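# Put the marker's odd-coloured end into the desk stand

## Task

Push the marker, with its end of a different colour leading, fully down into the desk stand's hole. The stand is loose and must be left upright on the desk with nothing holding it, since a result that stays only because the robot supports it does not count. Then release the marker and move the grippers away.

## Robot and tools

Robot: two FANUC CRX arms named left_arm and right_arm, each carrying a Robotiq 140 two-finger gripper and a wrist camera. Root of left_arm sits at (-0.041, +0.308, 0) m and right_arm at (-0.051, -0.456, 0) m, both turned slightly about z. The names do not describe image sides.

Scene frame: origin on the table top midway between the arms, +z up, +x out over the table, left_arm on +y. Every reported gripper pose uses this frame: end_effector_position in metres and end_effector_quat_wxyz. That position is the point between the pads when shut; closed fingertips reach about 33 mm past it, fully open about 9 mm. Fingers point along the gripper's +z and open and close along its y. Closing pushes the tips roughly 24 mm farther out, so keep that gap above the desk. The printed hand position can be somewhat off, more so at long reach.

execute_actions: argument actions is a list holding at most one item, or empty. An empty list ({"actions": []}) only reports the state. A motion item is {"rows": [...], "steps": n}, n from 1 to 15 (default 15), each step 1/30 s. Each row drives one step; if rows are fewer than steps the final row repeats. A wait item is {"steps": n} with n up to 300, counted from the previous result, and your reply time is part of it. Optional pictures (true/false) decides whether camera images come back; they come by default. A refused call moves nothing.

Row layout: one flat list of 18 numbers covering both arms, even when one arm stays still. First left_arm's nine: six absolute joint target angles in radians (waist, shoulder, elbow, forearm roll, wrist pitch, wrist roll, same order as the Joint positions line), then gripper position, force_limit, speed. Then right_arm's nine in the same order. These are goals, not offsets. Joint ranges: waist -3.491 to 3.491, shoulder -3.140 to 3.140, elbow -1.187 to 4.328, forearm roll -3.316 to 3.316, wrist pitch -3.140 to 3.140, wrist roll -3.927 to 3.927. A target more than 0.010 rad outside a range and beyond the joint's latest angle is refused; true stops may differ by up to 0.010 rad, and a joint sent past its true stop is clipped there, reported as "joint sent to its limit" (possibly about an earlier move). Drive speed caps are 2.62 rad/s for waist and shoulder, 3.14 for elbow, 3.93 for the wrist joints, with 0.5 s to accelerate; joints of one arm are synchronised. Each target is held within a lead of the measured angle (0.805 rad waist/shoulder, 0.966 elbow, 1.21 wrist joints), and if targets would move the gripper over 70 mm from where it is, all are scaled back. So large moves need several calls. Between calls arms keep heading to the last row sent until they settle or a step is HELD.

Gripper numbers, each in [-1, 1] and absolute: position +1 = fully open (140 mm), pads touch near -0.8, -1 = close until blocked. force_limit on parts up to 40 mm wide: about 14 N at -1, 60 N at 0, 107 N at +1. speed: about 30 mm/s at -1, 140 at 0, 250 at +1. To keep a gripper unchanged, resend its previous three numbers; a 0 is a real command. To grasp, send position -1 and confirm object_status 2. object_status: 0 moving, 1 blocked while opening, 2 blocked while closing, 3 reached target or pads met (thin items may still be held). Stopped fingers stay until the position number changes by at least 0.01 or the object yields or is lost. To squeeze harder while status is 2, raise force_limit and switch position between -1 and -0.98. position_measured is in counts: 3 fully open, 230 pads together, not linear.

Result lines: the state line per arm; Joint positions and Joint velocities (rad, rad/s) per arm; object_status and position_measured; Flange force, the estimated external force on the gripper including held weight (noisy, worst during accelerations; "no reading" when unavailable); "joint command not followed" means a clearance check altered or blocked joint targets on some steps while the rest of the row ran; HELD marks steps where your row was partly or wholly not sent. Camera images follow from cam_left_wrist then cam_right_wrist, each 504x504, with updated calibration listed when it changes. MOTOR HOT warns of heating from holding loads; OVER-TEMPERATURE FAULT means brakes set until cool.

zoom_image: camera ("cam_left_wrist" or "cam_right_wrist") and region [x0, y0, x1, y1] in that camera's pixels, origin top-left, at most 504 by 504; gives a closer look at the latest image.

read_manual: optional section, only "licences"; returns licence text, no motion.

finished_scene: scene = the current scene number; ends it irreversibly and grades it, reporting success. Replying without any tool call stops everything.

Avoid: contact torque at a joint's load limit (147 N m waist, shoulder, elbow; 36.8 N m wrist joints, held weight included) or any outside force of 150 N, either of which halts that arm for 10 s and drops the rest of the call; the arms striking or pressing each other; knocking anything off the table; dropping, slipping, slamming or shoving hard. Occasionally something tugs a held part or nudges a loose one, so grip firmly and check the stand stays upright after release.

Each tool is called in YAML: its name, and indented under it one key for each argument.

## Session

execute_actions:
  actions: []

Scene clock: 0.00 s of 4480.00 s.
left_arm: end_effector_position=(+0.3081, +0.1831, +0.3543) position_measured=3 object_status=3 end_effector_quat_wxyz=(+0.430, +0.875, -0.193, +0.110) | right_arm: end_effector_position=(+0.2634, -0.1328, +0.3093) position_measured=3 object_status=3 end_effector_quat_wxyz=(-0.004, +0.995, +0.015, -0.094)
Joint positions: left_arm=[ 0.876 -0.187 -0.425  0.726 -1.911  0.478] | right_arm=[ 0.877  0.138  0.347 -0.164 -1.88   0.599]
Joint velocities: left_arm=[-0.    -0.     0.002  0.001 -0.    -0.002] | right_arm=[-0.    -0.001 -0.    -0.001  0.     0.   ]
Flange force (N, the push that the arm receives, along the gripper's own x y z axes): no reading

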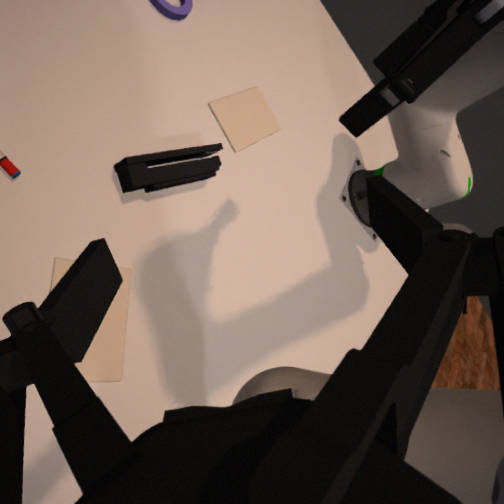

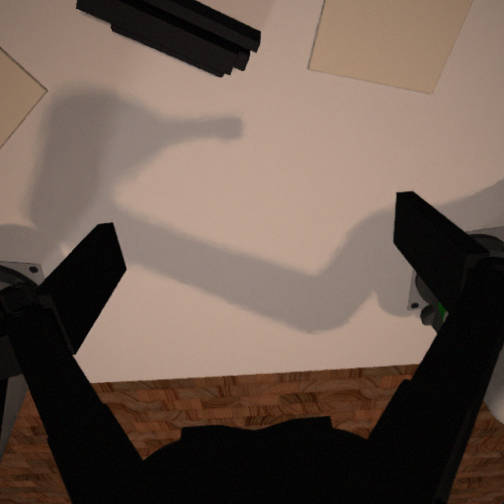

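execute_actions:
  actions:
    - {"rows": [[0.3, 0.138, 0.347, 0, -1.18, 1.57, 1, 0, 0, 0.5, 0.138, 0.347, 0, -1.18, 1.57, 1, 0, 0]], "steps": 15}
  pictures: false

execute_actions:
  actions:
    - {"steps": 45}

Scene clock: 67.37 s of 4480.00 s.
left_arm: end_effector_position=(+0.4392, +0.2475, +0.3013) position_measured=3 object_status=3 end_effector_quat_wxyz=(+0.170, +0.980, -0.069, +0.083) | right_arm: end_effector_position=(+0.4287, -0.1325, +0.3264) position_measured=3 object_status=3 end_effector_quat_wxyz=(-0.107, +0.980, +0.147, +0.081)
Joint positions: left_arm=[ 0.601 -0.032 -0.057  0.38  -1.562  0.999] | right_arm=[ 0.684  0.138  0.347 -0.08  -1.523  1.095]
Joint velocities: left_arm=[-0.673  0.38   0.9   -0.841  0.848  1.263] | right_arm=[-0.478  0.    -0.001  0.208  0.881  1.223]
Flange force (N, the push that the arm receives, along the gripper's own x y z axes): left_arm=[2.2 -2.0 -2.0] | right_arm=[5.6 -2.0 -4.8]
Steps of this call (steps 1 to 90: nothing new was sent; then 63.87 s passed at rest; steps 91 to 105: all 15 steps of this action). Readings (joint positions | what the end effector reports):
91: left_arm=[0.876 -0.187 -0.425 0.726 -1.911 0.478] | right_arm=[0.877 0.138 0.347 -0.164 -1.880 0.599] | left_arm position_measured=3 object_status=3 | right_arm position_measured=3 object_status=3
92: left_arm=[0.874 -0.186 -0.422 0.723 -1.909 0.483] | right_arm=[0.875 0.138 0.347 -0.164 -1.877 0.603] | left_arm position_measured=3 object_status=3 | right_arm position_measured=3 object_status=3
94: left_arm=[0.856 -0.176 -0.399 0.701 -1.886 0.516] | right_arm=[0.862 0.138 0.347 -0.158 -1.853 0.637] | left_arm position_measured=3 object_status=3 | right_arm position_measured=3 object_status=3
98: left_arm=[0.769 -0.127 -0.282 0.592 -1.776 0.681] | right_arm=[0.801 0.138 0.347 -0.131 -1.739 0.795] | left_arm position_measured=3 object_status=3 | right_arm position_measured=3 object_status=3
105: the state above

Scene clock: 68.87 s of 4480.00 s.
left_arm: end_effector_position=(+0.6481, +0.2623, +0.3860) position_measured=3 object_status=3 end_effector_quat_wxyz=(-0.018, +0.954, +0.058, +0.295) | right_arm: end_effector_position=(+0.5864, -0.1905, +0.3860) position_measured=3 object_status=3 end_effector_quat_wxyz=(-0.085, +0.915, +0.274, +0.283)
Joint positions: left_arm=[ 0.3    0.138  0.347 -0.    -1.18   1.57 ] | right_arm=[ 0.5    0.138  0.347  0.    -1.18   1.57 ]
Joint velocities: left_arm=[ 0.    -0.    -0.001  0.002 -0.    -0.002] | right_arm=[-0.001  0.001  0.    -0.    -0.     0.   ]
Flange force (N, the push that the arm receives, along the gripper's own x y z axes): left_arm=[4.7 1.0 -1.7] | right_arm=[3.0 0.5 -2.2]
Steps of this call (steps 1 to 45: the robot went on to your last target). Readings (joint positions | what the end effector reports):
1: left_arm=[0.579 -0.019 -0.027 0.351 -1.534 1.042] | right_arm=[0.668 0.138 0.347 -0.073 -1.493 1.136] | left_arm position_measured=3 object_status=3 | right_arm position_measured=3 object_status=3
2: left_arm=[0.557 -0.007 0.003 0.323 -1.506 1.084] | right_arm=[0.652 0.138 0.347 -0.066 -1.463 1.178] | left_arm position_measured=3 object_status=3 | right_arm position_measured=3 object_status=3
4: left_arm=[0.513 0.017 0.061 0.269 -1.451 1.166] | right_arm=[0.621 0.138 0.347 -0.052 -1.404 1.259] | left_arm position_measured=3 object_status=3 | right_arm position_measured=3 object_status=3
8: left_arm=[0.431 0.064 0.172 0.165 -1.346 1.322] | right_arm=[0.558 0.138 0.347 -0.025 -1.288 1.421] | left_arm position_measured=3 object_status=3 | right_arm position_measured=3 object_status=3
45: the state above
All arms were judged still, so your last target was given up. Only a new action makes them travel on or press farther. Fingers that are still opening or closing keep moving.
camera_calibration (this result's frames):
cam_left_wrist: T_world_to_cam=[[-0.0905086, -0.993155, -0.0738376, 0.337647], [-0.98948, 0.0980803, -0.106348, 0.646651], [0.112862, 0.0634354, -0.991584, 0.481171], [0, 0, 0, 1]] pos_world=[0.616102, 0.241389, 0.570822]
cam_right_wrist: T_world_to_cam=[[0.462557, -0.883863, -0.06948, -0.410946], [-0.883186, -0.452503, -0.123388, 0.473853], [0.0776179, 0.118438, -0.989923, 0.539338], [0, 0, 0, 1]] pos_world=[0.566724, -0.212678, 0.563819]

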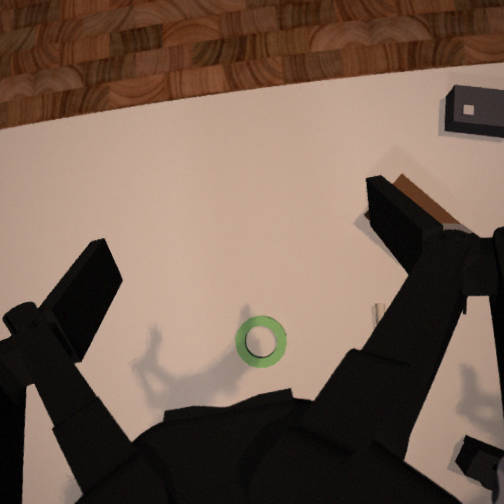

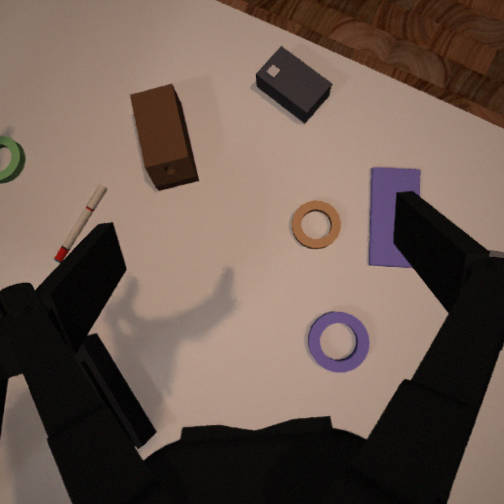

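zoom_image:
  camera: "cam_right_wrist"
  region: [30, 60, 250, 280]

Region (30, 60, 250, 280) of cam_right_wrist's 504x504 image, scaled by 2.291, with more detail than that image has.

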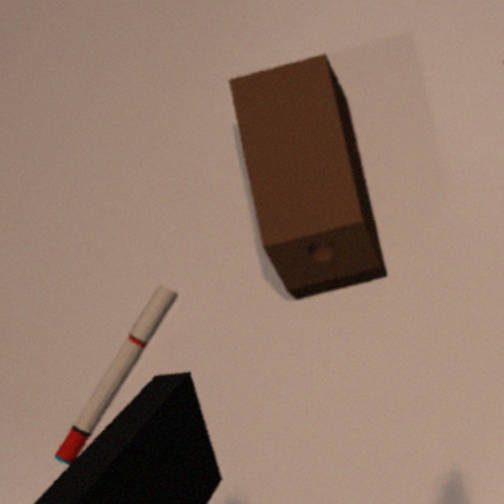

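execute_actions:
  actions:
    - {"rows": [[0.862, 0.427, -0.873, 1.571, -1.571, -1.3, 1, 0, 0, 0.654, 0.5146, -0.564, 0, 0.908, 1.57, 1, 0, 0]], "steps": 15}
  pictures: false

execute_actions:
  actions:
    - {"steps": 60}

Scene clock: 189.37 s of 4480.00 s.
left_arm: end_effector_position=(+0.5560, +0.2168, +0.2135) position_measured=3 object_status=3 end_effector_quat_wxyz=(+0.193, +0.977, -0.015, +0.091) | right_arm: end_effector_position=(+0.6191, -0.1265, +0.2100) position_measured=3 object_status=3 end_effector_quat_wxyz=(-0.096, +0.904, +0.295, +0.294)
Joint positions: left_arm=[ 0.479  0.23  -0.006  0.443 -1.305  1.127] | right_arm=[ 0.548  0.256  0.061  0.    -0.748  1.57 ]
Joint velocities: left_arm=[ 0.507  0.26  -1.158  1.477 -0.352 -1.484] | right_arm=[ 0.118  0.287 -0.697 -0.     1.252  0.   ]
Flange force (N, the push that the arm receives, along the gripper's own x y z axes): left_arm=[9.3 6.0 -4.2] | right_arm=[1.7 0.5 -2.2]
Steps of this call (steps 1 to 90: nothing new was sent; then 117.00 s passed at rest; steps 91 to 105: all 15 steps of this action). Readings (joint positions | what the end effector reports):
91: left_arm=[0.300 0.138 0.347 0.000 -1.180 1.570] | right_arm=[0.500 0.138 0.347 0.000 -1.180 1.570] | left_arm position_measured=3 object_status=3 | right_arm position_measured=3 object_status=3
92: left_arm=[0.301 0.139 0.344 0.004 -1.181 1.566] | right_arm=[0.500 0.139 0.344 0.000 -1.175 1.570] | left_arm position_measured=3 object_status=3 | right_arm position_measured=3 object_status=3
94: left_arm=[0.317 0.146 0.317 0.038 -1.192 1.532] | right_arm=[0.504 0.150 0.319 0.000 -1.142 1.570] | left_arm position_measured=3 object_status=3 | right_arm position_measured=3 object_status=3
98: left_arm=[0.373 0.176 0.216 0.165 -1.231 1.405] | right_arm=[0.520 0.189 0.225 0.000 -1.012 1.570] | left_arm position_measured=3 object_status=3 | right_arm position_measured=3 object_status=3
105: the state above

Scene clock: 191.37 s of 4480.00 s.
left_arm: end_effector_position=(+0.5021, +0.2916, +0.1787) position_measured=3 object_status=3 end_effector_quat_wxyz=(+0.303, +0.639, -0.303, +0.639) | right_arm: end_effector_position=(+0.5960, -0.0433, +0.1024) position_measured=3 object_status=3 end_effector_quat_wxyz=(-0.232, +0.713, +0.275, +0.601)
Joint positions: left_arm=[ 0.862  0.427 -0.873  1.571 -1.571 -1.3  ] | right_arm=[ 0.654  0.515 -0.564 -0.     0.908  1.57 ]
Joint velocities: left_arm=[ 0.001 -0.001  0.001  0.    -0.     0.   ] | right_arm=[-0.    -0.001 -0.     0.    -0.     0.   ]
Flange force (N, the push that the arm receives, along the gripper's own x y z axes): left_arm=[-0.9 -2.6 -4.4] | right_arm=[4.0 -0.4 1.0]
Steps of this call (steps 1 to 45: the robot went on to your last target; steps 46 to 60: nothing new was sent). Readings (joint positions | what the end effector reports):
1: left_arm=[0.497 0.239 -0.048 0.496 -1.318 1.073] | right_arm=[0.552 0.266 0.038 0.000 -0.704 1.570] | left_arm position_measured=3 object_status=3 | right_arm position_measured=3 object_status=3
2: left_arm=[0.518 0.250 -0.094 0.557 -1.332 1.010] | right_arm=[0.556 0.276 0.014 0.000 -0.658 1.570] | left_arm position_measured=3 object_status=3 | right_arm position_measured=3 object_status=3
4: left_arm=[0.567 0.275 -0.205 0.702 -1.366 0.859] | right_arm=[0.564 0.296 -0.035 0.000 -0.560 1.570] | left_arm position_measured=3 object_status=3 | right_arm position_measured=3 object_status=3
8: left_arm=[0.677 0.332 -0.454 1.026 -1.442 0.458] | right_arm=[0.582 0.340 -0.141 0.000 -0.316 1.570] | left_arm position_measured=3 object_status=3 | right_arm position_measured=3 object_status=3
60: the state above
All arms were judged still, so your last target was given up. Only a new action makes them travel on or press farther. Fingers that are still opening or closing keep moving.
camera_calibration (this result's frames):
cam_left_wrist: T_world_to_cam=[[-0.791886, -0.57142, -0.215397, 0.592691], [-0.122017, 0.493667, -0.861049, 0.0612903], [0.598355, -0.65557, -0.460651, 0.161205], [0, 0, 0, 1]] pos_world=[0.380365, 0.4141, 0.254697]
cam_right_wrist: T_world_to_cam=[[0.652223, -0.748352, -0.120727, -0.406929], [-0.516109, -0.321756, -0.793791, 0.369451], [0.55519, 0.580037, -0.596087, -0.0645693], [0, 0, 0, 1]] pos_world=[0.491934, -0.1482, 0.205651]

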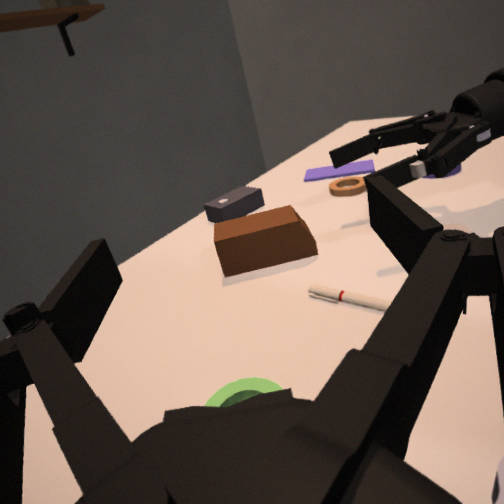

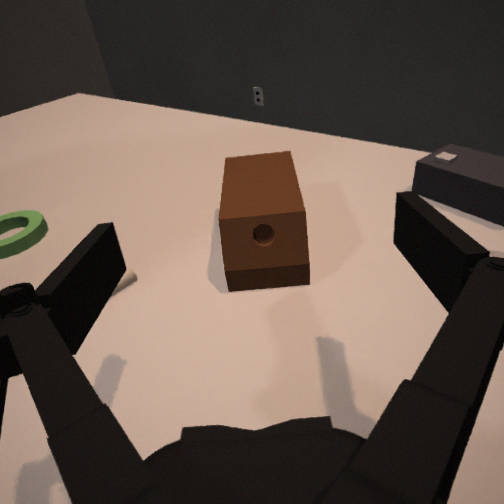

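zoom_image:
  camera: "cam_left_wrist"
  region: [195, 180, 335, 300]

zoom_image:
  camera: "cam_right_wrist"
  region: [190, 140, 340, 300]

Region (195, 180, 335, 300) of cam_left_wrist's 504x504 image, scaled by 3.600, with more detail than that image has; it fills the top 432 rows of this view, and the rest is white.

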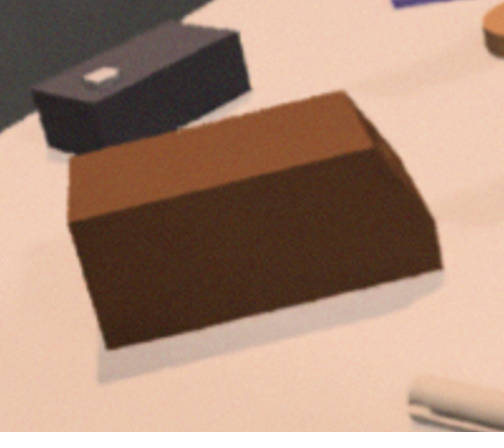

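Region (190, 140, 340, 300) of cam_right_wrist's 504x504 image, scaled by 3.150, with more detail than that image has; it fills the left 472 columns of this view, and the rest is white.

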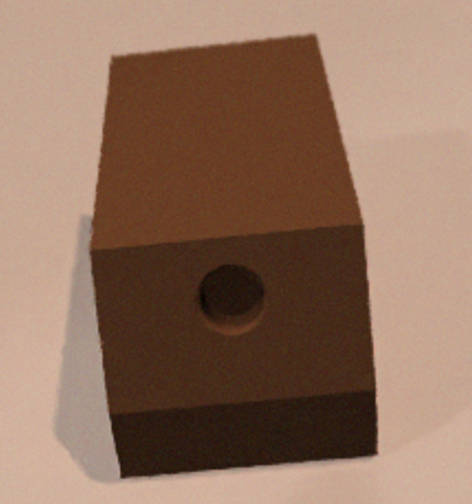

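execute_actions:
  actions:
    - {"rows": [[0.047, 0.349, 0.129, 0, -1.351, -1.492, -0.3, 0.5, 0.5, 0.654, -0.2443, -0.4752, 0, -0.6419, 1.57, -0.2, 0.5, 0.5]], "steps": 15}
  pictures: false

execute_actions:
  actions:
    - {"steps": 50}

Scene clock: 311.87 s of 4480.00 s.
left_arm: end_effector_position=(+0.4680, +0.1175, +0.1666) position_measured=143 object_status=0 end_effector_quat_wxyz=(-0.307, -0.470, +0.670, -0.486) | right_arm: end_effector_position=(+0.5637, -0.0726, +0.1739) position_measured=143 object_status=0 end_effector_quat_wxyz=(-0.189, +0.795, +0.307, +0.488)
Joint positions: left_arm=[ 0.58   0.4   -0.527  1.086 -1.495 -1.367] | right_arm=[ 0.654  0.122 -0.518 -0.     0.171  1.57 ]
Joint velocities: left_arm=[-0.737 -0.07   0.904 -1.492  0.199 -0.172] | right_arm=[ 0.    -0.944  0.111  0.001 -2.076  0.   ]
Flange force (N, the push that the arm receives, along the gripper's own x y z axes): left_arm=[-6.5 -6.4 -3.8] | right_arm=no reading
Steps of this call (steps 1 to 90: nothing new was sent; then 117.00 s passed at rest; steps 91 to 105: all 15 steps of this action). Readings (joint positions | what the end effector reports):
91: left_arm=[0.862 0.427 -0.873 1.571 -1.571 -1.300] | right_arm=[0.654 0.515 -0.564 -0.000 0.908 1.570] | left_arm position_measured=3 object_status=0 | right_arm position_measured=3 object_status=0
92: left_arm=[0.860 0.427 -0.870 1.567 -1.571 -1.301] | right_arm=[0.654 0.512 -0.564 -0.000 0.904 1.570] | left_arm position_measured=7 object_status=0 | right_arm position_measured=7 object_status=0
94: left_arm=[0.838 0.425 -0.843 1.533 -1.564 -1.306] | right_arm=[0.654 0.491 -0.562 -0.000 0.870 1.570] | left_arm position_measured=28 object_status=0 | right_arm position_measured=28 object_status=0
98: left_arm=[0.746 0.416 -0.731 1.391 -1.539 -1.328] | right_arm=[0.654 0.384 -0.549 -0.000 0.699 1.570] | left_arm position_measured=70 object_status=0 | right_arm position_measured=70 object_status=0
105: the state above

Scene clock: 313.53 s of 4480.00 s.
left_arm: end_effector_position=(+0.4971, +0.1067, +0.1199) position_measured=167 object_status=3 end_effector_quat_wxyz=(-0.000, +0.026, +1.000, +0.000) | right_arm: end_effector_position=(+0.4422, -0.1830, +0.2113) position_measured=154 object_status=3 end_effector_quat_wxyz=(-0.123, +0.877, +0.338, +0.319)
Joint positions: left_arm=[ 0.047  0.349  0.129 -0.    -1.351 -1.492] | right_arm=[ 0.654 -0.244 -0.475 -0.    -0.642  1.57 ]
Joint velocities: left_arm=[ 0.002 -0.001  0.001 -0.001  0.    -0.   ] | right_arm=[-0.    -0.001  0.    -0.    -0.     0.   ]
Flange force (N, the push that the arm receives, along the gripper's own x y z axes): left_arm=[-3.1 -0.1 -1.5] | right_arm=[3.0 2.1 -1.2]
Steps of this call (steps 1 to 45: the robot went on to your last target; steps 46 to 50: nothing new was sent). Readings (joint positions | what the end effector reports):
1: left_arm=[0.554 0.398 -0.495 1.033 -1.488 -1.373] | right_arm=[0.654 0.091 -0.514 -0.000 0.102 1.570] | left_arm position_measured=154 object_status=0 | right_arm position_measured=152 object_status=0
2: left_arm=[0.527 0.395 -0.461 0.977 -1.480 -1.379] | right_arm=[0.654 0.061 -0.511 -0.000 0.035 1.570] | left_arm position_measured=163 object_status=0 | right_arm position_measured=154 object_status=0
4: left_arm=[0.461 0.389 -0.380 0.842 -1.462 -1.395] | right_arm=[0.654 0.004 -0.504 -0.000 -0.091 1.570] | left_arm position_measured=167 object_status=0 | right_arm position_measured=154 object_status=0
8: left_arm=[0.284 0.372 -0.162 0.483 -1.415 -1.436] | right_arm=[0.654 -0.100 -0.492 -0.000 -0.322 1.570] | left_arm position_measured=167 object_status=3 | right_arm position_measured=154 object_status=3
50: the state above
All arms were judged still, so your last target was given up. Only a new action makes them travel on or press farther. Fingers that are still opening or closing keep moving.
camera_calibration (this result's frames):
cam_left_wrist: T_world_to_cam=[[0.265316, 0.962395, 0.058333, -0.251596], [0.848667, -0.261819, 0.45958, -0.458984], [0.457571, -0.0724288, -0.886218, 0.0747388], [0, 0, 0, 1]] pos_world=[0.422079, 0.127377, 0.291851]
cam_right_wrist: T_world_to_cam=[[0.598076, -0.797533, -0.0790301, -0.39187], [-0.790839, -0.571305, -0.219508, 0.286005], [0.129914, 0.193783, -0.972405, 0.363625], [0, 0, 0, 1]] pos_world=[0.413312, -0.219597, 0.385402]

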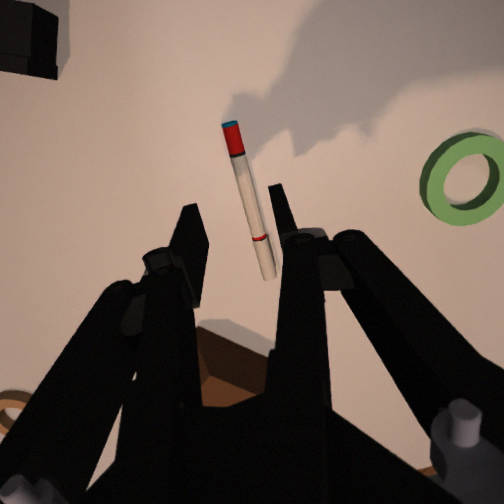

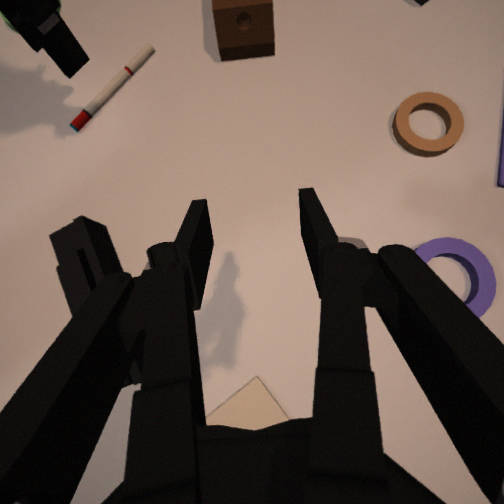

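zoom_image:
  camera: "cam_left_wrist"
  region: [160, 100, 340, 300]

Region (160, 100, 340, 300) of cam_left_wrist's 504x504 image, scaled by 2.520, with more detail than that image has; it fills the left 454 columns of this view, and the rest is white.

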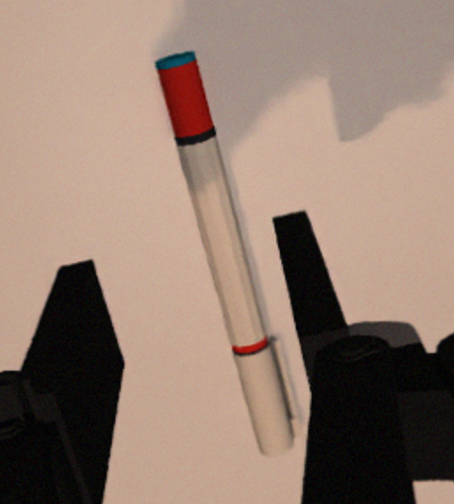

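execute_actions:
  actions:
    - {"rows": [[0.0604, 0.3767, -0.0367, 0, -1.1574, -1.4841, -0.3, 0.5, 0.5, 0.654, -0.2443, -0.4752, 0, -0.6419, 1.57, -0.2, 0.5, 0.5]], "steps": 15}
  pictures: false

execute_actions:
  actions:
    - {"steps": 15}

Scene clock: 397.20 s of 4480.00 s.
left_arm: end_effector_position=(+0.4847, +0.1156, +0.0370) position_measured=167 object_status=3 end_effector_quat_wxyz=(-0.000, +0.015, +1.000, -0.000) | right_arm: end_effector_position=(+0.4422, -0.1830, +0.2113) position_measured=154 object_status=3 end_effector_quat_wxyz=(-0.123, +0.877, +0.338, +0.319)
Joint positions: left_arm=[ 0.06   0.377 -0.037  0.    -1.157 -1.484] | right_arm=[ 0.654 -0.244 -0.475 -0.    -0.642  1.57 ]
Joint velocities: left_arm=[-0.    -0.001 -0.002  0.002  0.    -0.   ] | right_arm=[ 0.    -0.001 -0.     0.    -0.     0.   ]
Flange force (N, the push that the arm receives, along the gripper's own x y z axes): left_arm=[-4.6 -0.8 -0.7] | right_arm=[3.5 3.2 -0.9]
Steps of this call (steps 1 to 90: nothing new was sent; then 80.17 s passed at rest; steps 91 to 105: all 15 steps of this action). Readings (joint positions | what the end effector reports):
91: left_arm=[0.047 0.349 0.129 -0.000 -1.351 -1.492] | right_arm=[0.654 -0.244 -0.475 0.000 -0.642 1.570] | left_arm position_measured=167 object_status=3 | right_arm position_measured=154 object_status=3
92: left_arm=[0.047 0.349 0.126 -0.000 -1.347 -1.492] | right_arm=[0.654 -0.244 -0.475 0.000 -0.642 1.570] | left_arm position_measured=167 object_status=3 | right_arm position_measured=154 object_status=3
94: left_arm=[0.049 0.354 0.099 -0.000 -1.315 -1.491] | right_arm=[0.654 -0.244 -0.475 0.000 -0.642 1.570] | left_arm position_measured=167 object_status=3 | right_arm position_measured=154 object_status=3
98: left_arm=[0.058 0.372 -0.008 -0.000 -1.192 -1.486] | right_arm=[0.654 -0.244 -0.475 0.000 -0.642 1.570] | left_arm position_measured=167 object_status=3 | right_arm position_measured=154 object_status=3
105: the state above

Scene clock: 397.70 s of 4480.00 s.
left_arm: end_effector_position=(+0.4847, +0.1157, +0.0370) position_measured=167 object_status=3 end_effector_quat_wxyz=(-0.000, +0.015, +1.000, -0.000) | right_arm: end_effector_position=(+0.4422, -0.1830, +0.2113) position_measured=154 object_status=3 end_effector_quat_wxyz=(-0.123, +0.877, +0.338, +0.319)
Joint positions: left_arm=[ 0.06   0.377 -0.037  0.    -1.157 -1.484] | right_arm=[ 0.654 -0.244 -0.475 -0.    -0.642  1.57 ]
Joint velocities: left_arm=[ 0.002  0.    -0.    -0.    -0.    -0.001] | right_arm=[ 0.     0.001 -0.    -0.    -0.     0.   ]
Flange force (N, the push that the arm receives, along the gripper's own x y z axes): left_arm=[-1.6 1.6 -0.5] | right_arm=[2.6 1.2 -1.1]
Steps of this call (steps 1 to 15: the robot went on to your last target). Readings (joint positions | what the end effector reports):
1: left_arm=[0.060 0.377 -0.037 0.000 -1.157 -1.484] | right_arm=[0.654 -0.244 -0.475 -0.000 -0.642 1.570] | left_arm position_measured=167 object_status=3 | right_arm position_measured=154 object_status=3
2: left_arm=[0.060 0.377 -0.037 0.000 -1.157 -1.484] | right_arm=[0.654 -0.244 -0.475 0.000 -0.642 1.570] | left_arm position_measured=167 object_status=3 | right_arm position_measured=154 object_status=3
4: left_arm=[0.060 0.377 -0.037 0.000 -1.157 -1.484] | right_arm=[0.654 -0.244 -0.475 0.000 -0.642 1.570] | left_arm position_measured=167 object_status=3 | right_arm position_measured=154 object_status=3
8: left_arm=[0.060 0.377 -0.037 0.000 -1.157 -1.484] | right_arm=[0.654 -0.244 -0.475 0.000 -0.642 1.570] | left_arm position_measured=167 object_status=3 | right_arm position_measured=154 object_status=3
15: the state above
All arms were judged still, so your last target was given up. Only a new action makes them travel on or press farther. Fingers that are still opening or closing keep moving.
camera_calibration (this result's frames):
cam_left_wrist: T_world_to_cam=[[0.244745, 0.96783, 0.0583527, -0.242781], [0.853963, -0.24367, 0.459752, -0.41265], [0.459181, -0.062691, -0.886128, 0.00566114], [0, 0, 0, 1]] pos_world=[0.409208, 0.134775, 0.2089]
cam_right_wrist: T_world_to_cam=[[0.598063, -0.797543, -0.0790291, -0.391876], [-0.790849, -0.571291, -0.219508, 0.286011], [0.129919, 0.19378, -0.972405, 0.363624], [0, 0, 0, 1]] pos_world=[0.413316, -0.219605, 0.385402]

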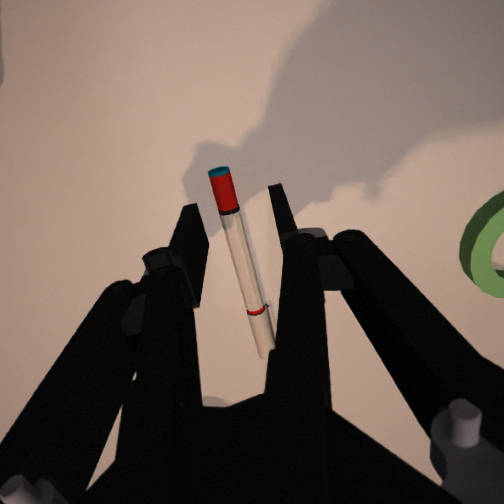

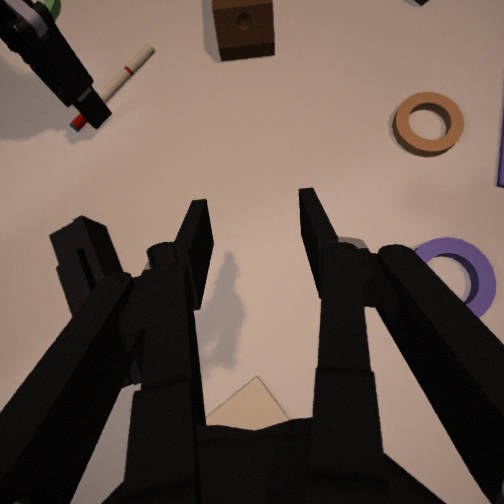

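execute_actions:
  actions:
    - {"rows": [[0.0604, 0.3776, -0.038, 0, -1.1552, -1.4841, -0.3, 0.5, 0.5, 0.654, -0.2443, -0.4752, 0, -0.6419, 1.57, -0.2, 0.5, 0.5], [0.0604, 0.3776, -0.038, 0, -1.1552, -1.4841, -0.3, 0.5, 0.5, 0.654, -0.2443, -0.4752, 0, -0.6419, 1.57, -0.2, 0.5, 0.5], [0.0604, 0.3776, -0.038, 0, -1.1552, -1.4841, -0.3, 0.5, 0.5, 0.654, -0.2443, -0.4752, 0, -0.6419, 1.57, -0.2, 0.5, 0.5], [0.0604, 0.3776, -0.038, 0, -1.1552, -1.4841, -1, 0.3, -0.3, 0.654, -0.2443, -0.4752, 0, -0.6419, 1.57, -0.2, 0.5, 0.5]], "steps": 15}

Scene clock: 409.23 s of 4480.00 s.
left_arm: end_effector_position=(+0.4847, +0.1157, +0.0360) position_measured=220 object_status=0 end_effector_quat_wxyz=(+0.000, +0.015, +1.000, +0.000) | right_arm: end_effector_position=(+0.4422, -0.1830, +0.2113) position_measured=154 object_status=3 end_effector_quat_wxyz=(-0.123, +0.877, +0.338, +0.319)
Joint positions: left_arm=[ 0.06   0.378 -0.038 -0.    -1.155 -1.484] | right_arm=[ 0.654 -0.244 -0.475 -0.    -0.642  1.57 ]
Joint velocities: left_arm=[ 0.001  0.002  0.     0.     0.001 -0.001] | right_arm=[ 0.     0.001 -0.    -0.001  0.    -0.   ]
Flange force (N, the push that the arm receives, along the gripper's own x y z axes): left_arm=[-1.1 1.0 -10.3] | right_arm=[4.6 2.4 -0.5]
Steps of this call (steps 1 to 90: nothing new was sent; then 8.03 s passed at rest; steps 91 to 105: all 15 steps of this action). Readings (joint positions | what the end effector reports):
91: left_arm=[0.060 0.377 -0.037 -0.000 -1.157 -1.484] | right_arm=[0.654 -0.244 -0.475 -0.000 -0.642 1.570] | left_arm position_measured=167 object_status=3 | right_arm position_measured=154 object_status=3
92: left_arm=[0.060 0.377 -0.037 -0.000 -1.156 -1.484] | right_arm=[0.654 -0.244 -0.475 0.000 -0.642 1.570] | left_arm position_measured=167 object_status=3 | right_arm position_measured=154 object_status=3
94: left_arm=[0.060 0.377 -0.038 -0.000 -1.155 -1.484] | right_arm=[0.654 -0.244 -0.475 0.000 -0.642 1.570] | left_arm position_measured=167 object_status=0 | right_arm position_measured=154 object_status=3
98: left_arm=[0.060 0.377 -0.038 -0.000 -1.155 -1.484] | right_arm=[0.654 -0.244 -0.475 0.000 -0.642 1.570] | left_arm position_measured=186 object_status=0 | right_arm position_measured=154 object_status=3
105: the state above
camera_calibration (this result's frames):
cam_left_wrist: T_world_to_cam=[[0.244752, 0.967825, 0.0584004, -0.242742], [0.85393, -0.243694, 0.4598, -0.412157], [0.459238, -0.0626672, -0.8861, 0.00477926], [0, 0, 0, 1]] pos_world=[0.40917, 0.134791, 0.207921]
cam_right_wrist: T_world_to_cam=[[0.598063, -0.797543, -0.0790291, -0.391876], [-0.790849, -0.571291, -0.219508, 0.286011], [0.129919, 0.19378, -0.972405, 0.363624], [0, 0, 0, 1]] pos_world=[0.413316, -0.219605, 0.385402]

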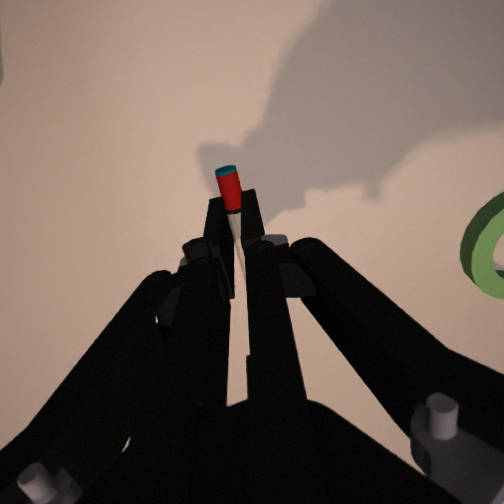

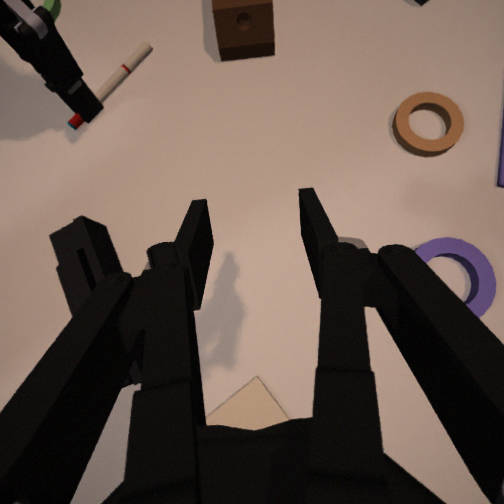

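execute_actions:
  actions:
    - {"steps": 5}

zoom_image:
  camera: "cam_right_wrist"
  region: [20, 20, 180, 150]

Scene clock: 415.73 s of 4480.00 s.
left_arm: end_effector_position=(+0.4846, +0.1157, +0.0360) position_measured=220 object_status=2 end_effector_quat_wxyz=(+0.000, +0.015, +1.000, -0.000) | right_arm: end_effector_position=(+0.4422, -0.1830, +0.2113) position_measured=154 object_status=3 end_effector_quat_wxyz=(-0.123, +0.877, +0.338, +0.319)
Joint positions: left_arm=[ 0.06   0.378 -0.038  0.    -1.155 -1.484] | right_arm=[ 0.654 -0.244 -0.475  0.    -0.642  1.57 ]
Joint velocities: left_arm=[-0.001 -0.001  0.001  0.001 -0.    -0.   ] | right_arm=[ 0.    -0.002 -0.    -0.001  0.    -0.   ]
Flange force (N, the push that the arm receives, along the gripper's own x y z axes): left_arm=[-1.0 1.7 -11.3] | right_arm=[4.1 3.7 -0.7]
Steps of this call (steps 1 to 15: the robot went on to your last target; steps 16 to 90: nothing new was sent; then 3.50 s passed at rest). Readings (joint positions | what the end effector reports):
1: left_arm=[0.060 0.378 -0.038 -0.000 -1.155 -1.484] | right_arm=[0.654 -0.244 -0.475 0.000 -0.642 1.570] | left_arm position_measured=220 object_status=0 | right_arm position_measured=154 object_status=3
2: left_arm=[0.060 0.378 -0.038 -0.000 -1.155 -1.484] | right_arm=[0.654 -0.244 -0.475 -0.000 -0.642 1.570] | left_arm position_measured=220 object_status=0 | right_arm position_measured=154 object_status=3
4: left_arm=[0.060 0.378 -0.038 -0.000 -1.155 -1.484] | right_arm=[0.654 -0.244 -0.475 0.000 -0.642 1.570] | left_arm position_measured=220 object_status=2 | right_arm position_measured=154 object_status=3
8: left_arm=[0.060 0.378 -0.038 -0.000 -1.155 -1.484] | right_arm=[0.654 -0.244 -0.475 0.000 -0.642 1.570] | left_arm position_measured=220 object_status=2 | right_arm position_measured=154 object_status=3
90: the state above
All arms were judged still, so your last target was given up. Only a new action makes them travel on or press farther. Fingers that are still opening or closing keep moving.
camera_calibration (this result's frames):
cam_left_wrist: T_world_to_cam=[[0.244741, 0.967831, 0.0583594, -0.242721], [0.85396, -0.243669, 0.459759, -0.412159], [0.459189, -0.0626851, -0.886124, 0.0047871], [0, 0, 0, 1]] pos_world=[0.409172, 0.134783, 0.207901]
cam_right_wrist: T_world_to_cam=[[0.598063, -0.797543, -0.0790291, -0.391876], [-0.790849, -0.571291, -0.219508, 0.286011], [0.129919, 0.19378, -0.972404, 0.363624], [0, 0, 0, 1]] pos_world=[0.413316, -0.219605, 0.385402]

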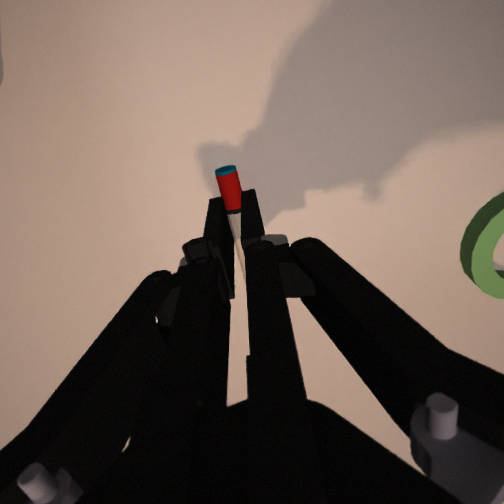

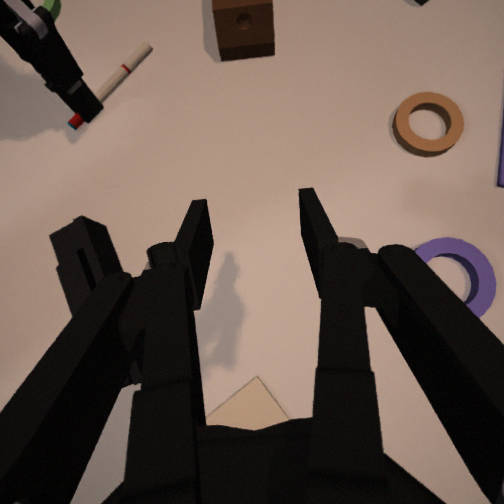

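Region (20, 20, 180, 150) of cam_right_wrist's 504x504 image, scaled by 3.150, with more detail than that image has; it fills the top 410 rows of this view, and the rest is white.

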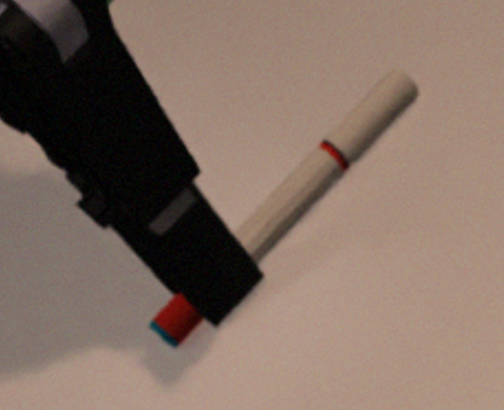

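execute_actions:
  actions:
    - {"rows": [[0.0604, 0.3469, 0.0053, 0, -1.2292, -1.4841, -1, 0.3, -0.3, 0.654, -0.2443, -0.4752, 0, -0.6419, 1.57, -0.2, 0.5, 0.5]], "steps": 12}

Scene clock: 461.17 s of 4480.00 s.
left_arm: end_effector_position=(+0.4846, +0.1157, +0.0700) position_measured=220 object_status=2 end_effector_quat_wxyz=(-0.000, +0.015, +1.000, -0.000) | right_arm: end_effector_position=(+0.4422, -0.1830, +0.2113) position_measured=154 object_status=3 end_effector_quat_wxyz=(-0.123, +0.877, +0.338, +0.319)
Joint positions: left_arm=[ 0.06   0.347  0.005  0.    -1.229 -1.484] | right_arm=[ 0.654 -0.244 -0.475  0.    -0.642  1.57 ]
Joint velocities: left_arm=[-0.001  0.    -0.    -0.001 -0.001  0.001] | right_arm=[ 0.     0.001 -0.     0.001  0.     0.   ]
Flange force (N, the push that the arm receives, along the gripper's own x y z axes): left_arm=[-3.4 1.0 0.4] | right_arm=[4.5 2.0 -0.9]
Steps of this call (steps 1 to 90: nothing new was sent; then 42.03 s passed at rest; steps 91 to 102: all 12 steps of this action). Readings (joint positions | what the end effector reports):
91: left_arm=[0.060 0.378 -0.038 0.000 -1.155 -1.484] | right_arm=[0.654 -0.244 -0.475 0.000 -0.642 1.570] | left_arm position_measured=220 object_status=2 | right_arm position_measured=154 object_status=3
92: left_arm=[0.060 0.376 -0.036 -0.000 -1.159 -1.484] | right_arm=[0.654 -0.244 -0.475 0.000 -0.642 1.570] | left_arm position_measured=220 object_status=2 | right_arm position_measured=154 object_status=3
94: left_arm=[0.060 0.363 -0.017 -0.000 -1.192 -1.484] | right_arm=[0.654 -0.244 -0.475 0.000 -0.642 1.570] | left_arm position_measured=220 object_status=2 | right_arm position_measured=154 object_status=3
98: left_arm=[0.060 0.347 0.005 0.000 -1.229 -1.484] | right_arm=[0.654 -0.244 -0.475 0.000 -0.642 1.570] | left_arm position_measured=220 object_status=2 | right_arm position_measured=154 object_status=3
102: the state above
camera_calibration (this result's frames):
cam_left_wrist: T_world_to_cam=[[0.244737, 0.967833, 0.0583322, -0.244686], [0.853987, -0.243656, 0.459714, -0.427742], [0.45914, -0.0626943, -0.886149, 0.0349814], [0, 0, 0, 1]] pos_world=[0.409109, 0.134786, 0.241911]
cam_right_wrist: T_world_to_cam=[[0.598063, -0.797543, -0.0790288, -0.391876], [-0.790849, -0.571292, -0.219508, 0.286011], [0.129919, 0.19378, -0.972404, 0.363624], [0, 0, 0, 1]] pos_world=[0.413316, -0.219605, 0.385402]

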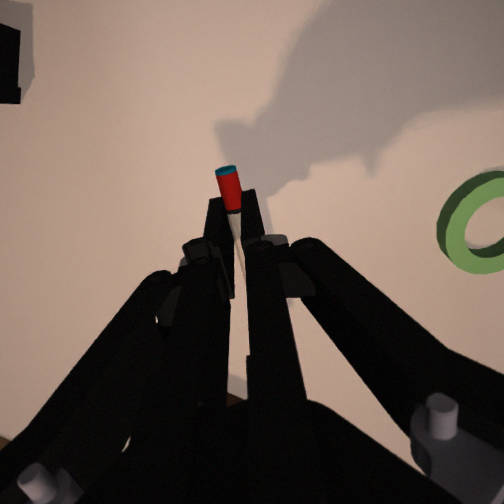

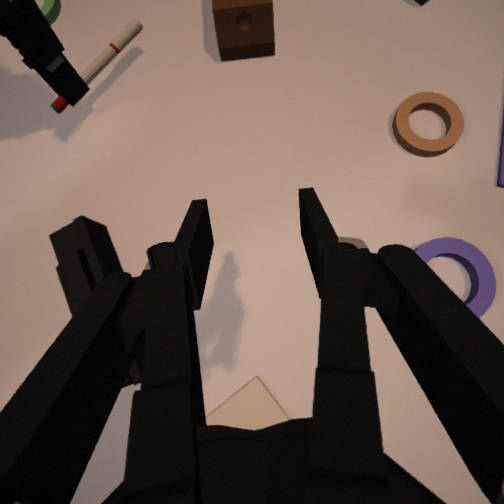

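The marker is lifted. Move to the hand-over pose.

execute_actions:
  actions:
    - {"rows": [[-0.2848, 0.6855, 0.765, 0, -1.6503, -3.5129, -1, 0.3, -0.3, 0.654, -0.2443, -0.4752, 0, -0.6419, 1.57, -0.2, 0.5, 0.5]], "steps": 15}
  pictures: false

execute_actions:
  actions:
    - {"steps": 30}

Scene clock: 471.07 s of 4480.00 s.
left_arm: end_effector_position=(+0.5231, +0.0131, +0.1248) position_measured=220 object_status=2 end_effector_quat_wxyz=(+0.000, +0.420, +0.908, +0.000) | right_arm: end_effector_position=(+0.4422, -0.1830, +0.2113) position_measured=154 object_status=3 end_effector_quat_wxyz=(-0.123, +0.877, +0.338, +0.319)
Joint positions: left_arm=[-0.099  0.504  0.357 -0.    -1.424 -2.161] | right_arm=[ 0.654 -0.244 -0.475  0.    -0.642  1.57 ]
Joint velocities: left_arm=[-0.393  0.387  0.868  0.002 -0.477 -2.222] | right_arm=[ 0.     0.001 -0.    -0.001  0.    -0.   ]
Flange force (N, the push that the arm receives, along the gripper's own x y z axes): left_arm=[-7.5 4.0 -2.2] | right_arm=[4.2 2.4 -0.9]
Steps of this call (steps 1 to 15: the robot went on to your last target; steps 16 to 90: nothing new was sent; then 6.40 s passed at rest; steps 91 to 105: all 15 steps of this action). Readings (joint positions | what the end effector reports):
91: left_arm=[0.060 0.347 0.005 -0.000 -1.229 -1.484] | right_arm=[0.654 -0.244 -0.475 0.000 -0.642 1.570] | left_arm position_measured=220 object_status=2 | right_arm position_measured=154 object_status=3
92: left_arm=[0.060 0.348 0.008 -0.000 -1.231 -1.488] | right_arm=[0.654 -0.244 -0.475 0.000 -0.642 1.570] | left_arm position_measured=220 object_status=2 | right_arm position_measured=154 object_status=3
94: left_arm=[0.050 0.357 0.029 -0.000 -1.242 -1.522] | right_arm=[0.654 -0.244 -0.475 0.000 -0.642 1.570] | left_arm position_measured=220 object_status=2 | right_arm position_measured=154 object_status=3
98: left_arm=[0.002 0.405 0.135 -0.000 -1.301 -1.693] | right_arm=[0.654 -0.244 -0.475 -0.000 -0.642 1.570] | left_arm position_measured=220 object_status=2 | right_arm position_measured=154 object_status=3
105: the state above

Scene clock: 472.07 s of 4480.00 s.
left_arm: end_effector_position=(+0.5170, -0.1148, +0.1800) position_measured=220 object_status=2 end_effector_quat_wxyz=(+0.000, +0.933, +0.360, -0.000) | right_arm: end_effector_position=(+0.4422, -0.1830, +0.2113) position_measured=154 object_status=3 end_effector_quat_wxyz=(-0.123, +0.877, +0.338, +0.319)
Joint positions: left_arm=[-0.285  0.686  0.765  0.    -1.65  -3.513] | right_arm=[ 0.654 -0.244 -0.475 -0.    -0.642  1.57 ]
Joint velocities: left_arm=[-0.001 -0.001 -0.     0.     0.001 -0.   ] | right_arm=[ 0.     0.001  0.     0.    -0.     0.   ]
Flange force (N, the push that the arm receives, along the gripper's own x y z axes): left_arm=[1.7 5.3 -2.7] | right_arm=[3.8 3.2 -0.6]
Steps of this call (steps 1 to 30: the robot went on to your last target). Readings (joint positions | what the end effector reports):
1: left_arm=[-0.112 0.517 0.386 -0.000 -1.440 -2.238] | right_arm=[0.654 -0.244 -0.475 0.000 -0.642 1.570] | left_arm position_measured=220 object_status=2 | right_arm position_measured=154 object_status=3
2: left_arm=[-0.125 0.529 0.414 -0.000 -1.456 -2.319] | right_arm=[0.654 -0.244 -0.475 0.000 -0.642 1.570] | left_arm position_measured=220 object_status=2 | right_arm position_measured=154 object_status=3
4: left_arm=[-0.150 0.553 0.468 -0.000 -1.486 -2.491] | right_arm=[0.654 -0.244 -0.475 0.000 -0.642 1.570] | left_arm position_measured=220 object_status=2 | right_arm position_measured=154 object_status=3
8: left_arm=[-0.198 0.600 0.574 -0.000 -1.544 -2.855] | right_arm=[0.654 -0.244 -0.475 0.000 -0.642 1.570] | left_arm position_measured=220 object_status=2 | right_arm position_measured=154 object_status=3
30: the state above
camera_calibration (this result's frames):
cam_left_wrist: T_world_to_cam=[[0.49599, -0.866365, 0.0583586, -0.376483], [-0.783674, -0.417679, 0.459783, 0.264523], [-0.373964, -0.273782, -0.886112, 0.509604], [0, 0, 0, 1]] pos_world=[0.584605, -0.0761661, 0.351914]
cam_right_wrist: T_world_to_cam=[[0.598063, -0.797543, -0.0790291, -0.391876], [-0.790849, -0.571291, -0.219508, 0.286011], [0.129919, 0.19378, -0.972405, 0.363624], [0, 0, 0, 1]] pos_world=[0.413316, -0.219605, 0.385402]

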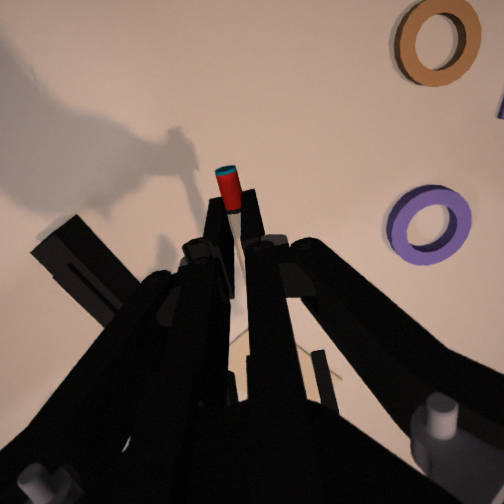

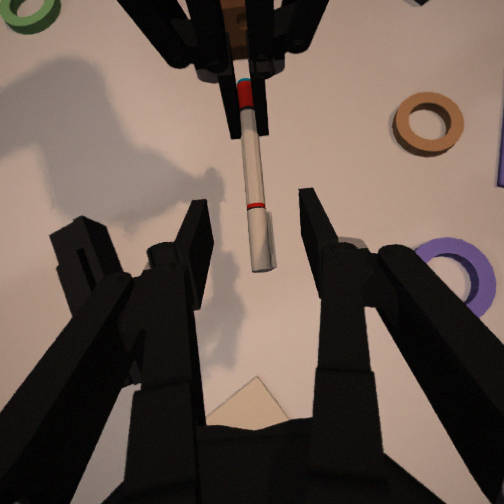

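zoom_image:
  camera: "cam_right_wrist"
  region: [170, 60, 350, 290]

Region (170, 60, 350, 290) of cam_right_wrist's 504x504 image, scaled by 2.191, with more detail than that image has; it fills the left 394 columns of this view, and the rest is white.

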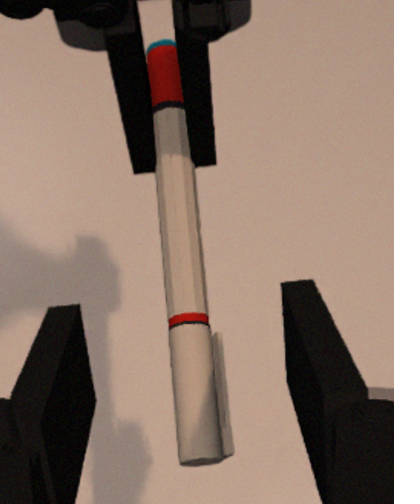

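execute_actions:
  actions:
    - {"rows": [[-0.2848, 0.6855, 0.765, 0, -1.6503, -3.5129, -1, 0.3, -0.3, 0.654, -0.0777, -0.4581, 0, -0.4923, 1.57, -0.2, 0.5, 0.5]], "steps": 15}
  pictures: false

execute_actions:
  actions:
    - {"steps": 6}

Scene clock: 520.77 s of 4480.00 s.
left_arm: end_effector_position=(+0.5170, -0.1149, +0.1800) position_measured=220 object_status=2 end_effector_quat_wxyz=(-0.000, +0.933, +0.360, -0.000) | right_arm: end_effector_position=(+0.4778, -0.1507, +0.1612) position_measured=154 object_status=3 end_effector_quat_wxyz=(-0.123, +0.877, +0.338, +0.319)
Joint positions: left_arm=[-0.285  0.686  0.765 -0.    -1.65  -3.513] | right_arm=[ 0.654 -0.078 -0.458  0.    -0.492  1.57 ]
Joint velocities: left_arm=[ 0.     0.001 -0.    -0.     0.    -0.001] | right_arm=[0.001 0.003 0.    0.    0.001 0.   ]
Flange force (N, the push that the arm receives, along the gripper's own x y z axes): left_arm=[2.5 5.2 -2.8] | right_arm=[3.4 2.2 -1.5]
Steps of this call (steps 1 to 15: the robot went on to your last target; steps 16 to 90: nothing new was sent; then 45.20 s passed at rest; steps 91 to 105: all 15 steps of this action). Readings (joint positions | what the end effector reports):
91: left_arm=[-0.285 0.686 0.765 -0.000 -1.650 -3.513] | right_arm=[0.654 -0.244 -0.475 0.000 -0.642 1.570] | left_arm position_measured=220 object_status=2 | right_arm position_measured=154 object_status=3
92: left_arm=[-0.285 0.686 0.765 -0.000 -1.650 -3.513] | right_arm=[0.654 -0.242 -0.475 0.000 -0.640 1.570] | left_arm position_measured=220 object_status=2 | right_arm position_measured=154 object_status=3
94: left_arm=[-0.285 0.686 0.765 -0.000 -1.650 -3.513] | right_arm=[0.654 -0.219 -0.473 0.000 -0.619 1.570] | left_arm position_measured=220 object_status=2 | right_arm position_measured=154 object_status=3
98: left_arm=[-0.285 0.686 0.765 0.000 -1.650 -3.513] | right_arm=[0.654 -0.120 -0.463 0.000 -0.531 1.570] | left_arm position_measured=220 object_status=2 | right_arm position_measured=154 object_status=3
105: the state above

Scene clock: 520.97 s of 4480.00 s.
left_arm: end_effector_position=(+0.5170, -0.1149, +0.1800) position_measured=220 object_status=2 end_effector_quat_wxyz=(-0.000, +0.933, +0.360, -0.000) | right_arm: end_effector_position=(+0.4778, -0.1507, +0.1610) position_measured=154 object_status=3 end_effector_quat_wxyz=(-0.123, +0.877, +0.338, +0.319)
Joint positions: left_arm=[-0.285  0.686  0.765 -0.    -1.65  -3.513] | right_arm=[ 0.654 -0.078 -0.458  0.    -0.492  1.57 ]
Joint velocities: left_arm=[-0.    -0.    -0.     0.    -0.    -0.002] | right_arm=[-0.    -0.     0.     0.001  0.     0.   ]
Flange force (N, the push that the arm receives, along the gripper's own x y z axes): left_arm=[3.3 5.2 -3.6] | right_arm=[4.2 2.8 0.1]
Steps of this call (steps 1 to 6: the robot went on to your last target). Readings (joint positions | what the end effector reports):
1: left_arm=[-0.285 0.686 0.765 -0.000 -1.650 -3.513] | right_arm=[0.654 -0.078 -0.458 0.000 -0.492 1.570] | left_arm position_measured=220 object_status=2 | right_arm position_measured=154 object_status=3
2: left_arm=[-0.285 0.686 0.765 -0.000 -1.650 -3.513] | right_arm=[0.654 -0.078 -0.458 0.000 -0.492 1.570] | left_arm position_measured=220 object_status=2 | right_arm position_measured=154 object_status=3
4: left_arm=[-0.285 0.686 0.765 -0.000 -1.650 -3.513] | right_arm=[0.654 -0.078 -0.458 0.000 -0.492 1.570] | left_arm position_measured=220 object_status=2 | right_arm position_measured=154 object_status=3
6: the state above
camera_calibration (this result's frames):
cam_left_wrist: T_world_to_cam=[[0.49595, -0.866388, 0.0583505, -0.376474], [-0.783699, -0.417651, 0.459764, 0.264523], [-0.373964, -0.273749, -0.886122, 0.509598], [0, 0, 0, 1]] pos_world=[0.584589, -0.0761923, 0.351915]
cam_right_wrist: T_world_to_cam=[[0.598056, -0.797549, -0.0790222, -0.391373], [-0.790831, -0.571252, -0.219676, 0.321616], [0.130061, 0.193872, -0.972367, 0.303825], [0, 0, 0, 1]] pos_world=[0.448891, -0.187319, 0.335153]

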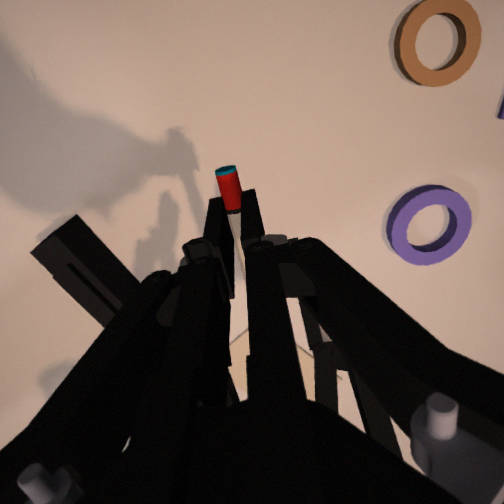

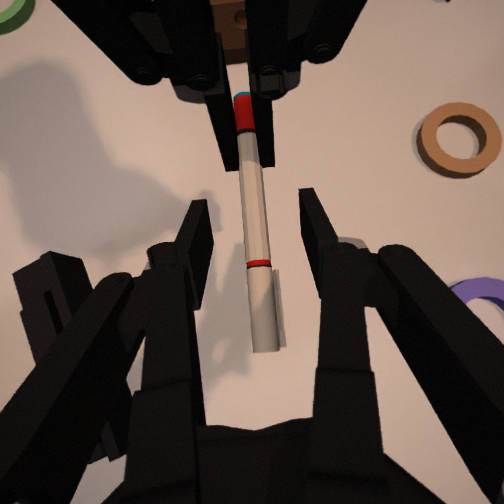

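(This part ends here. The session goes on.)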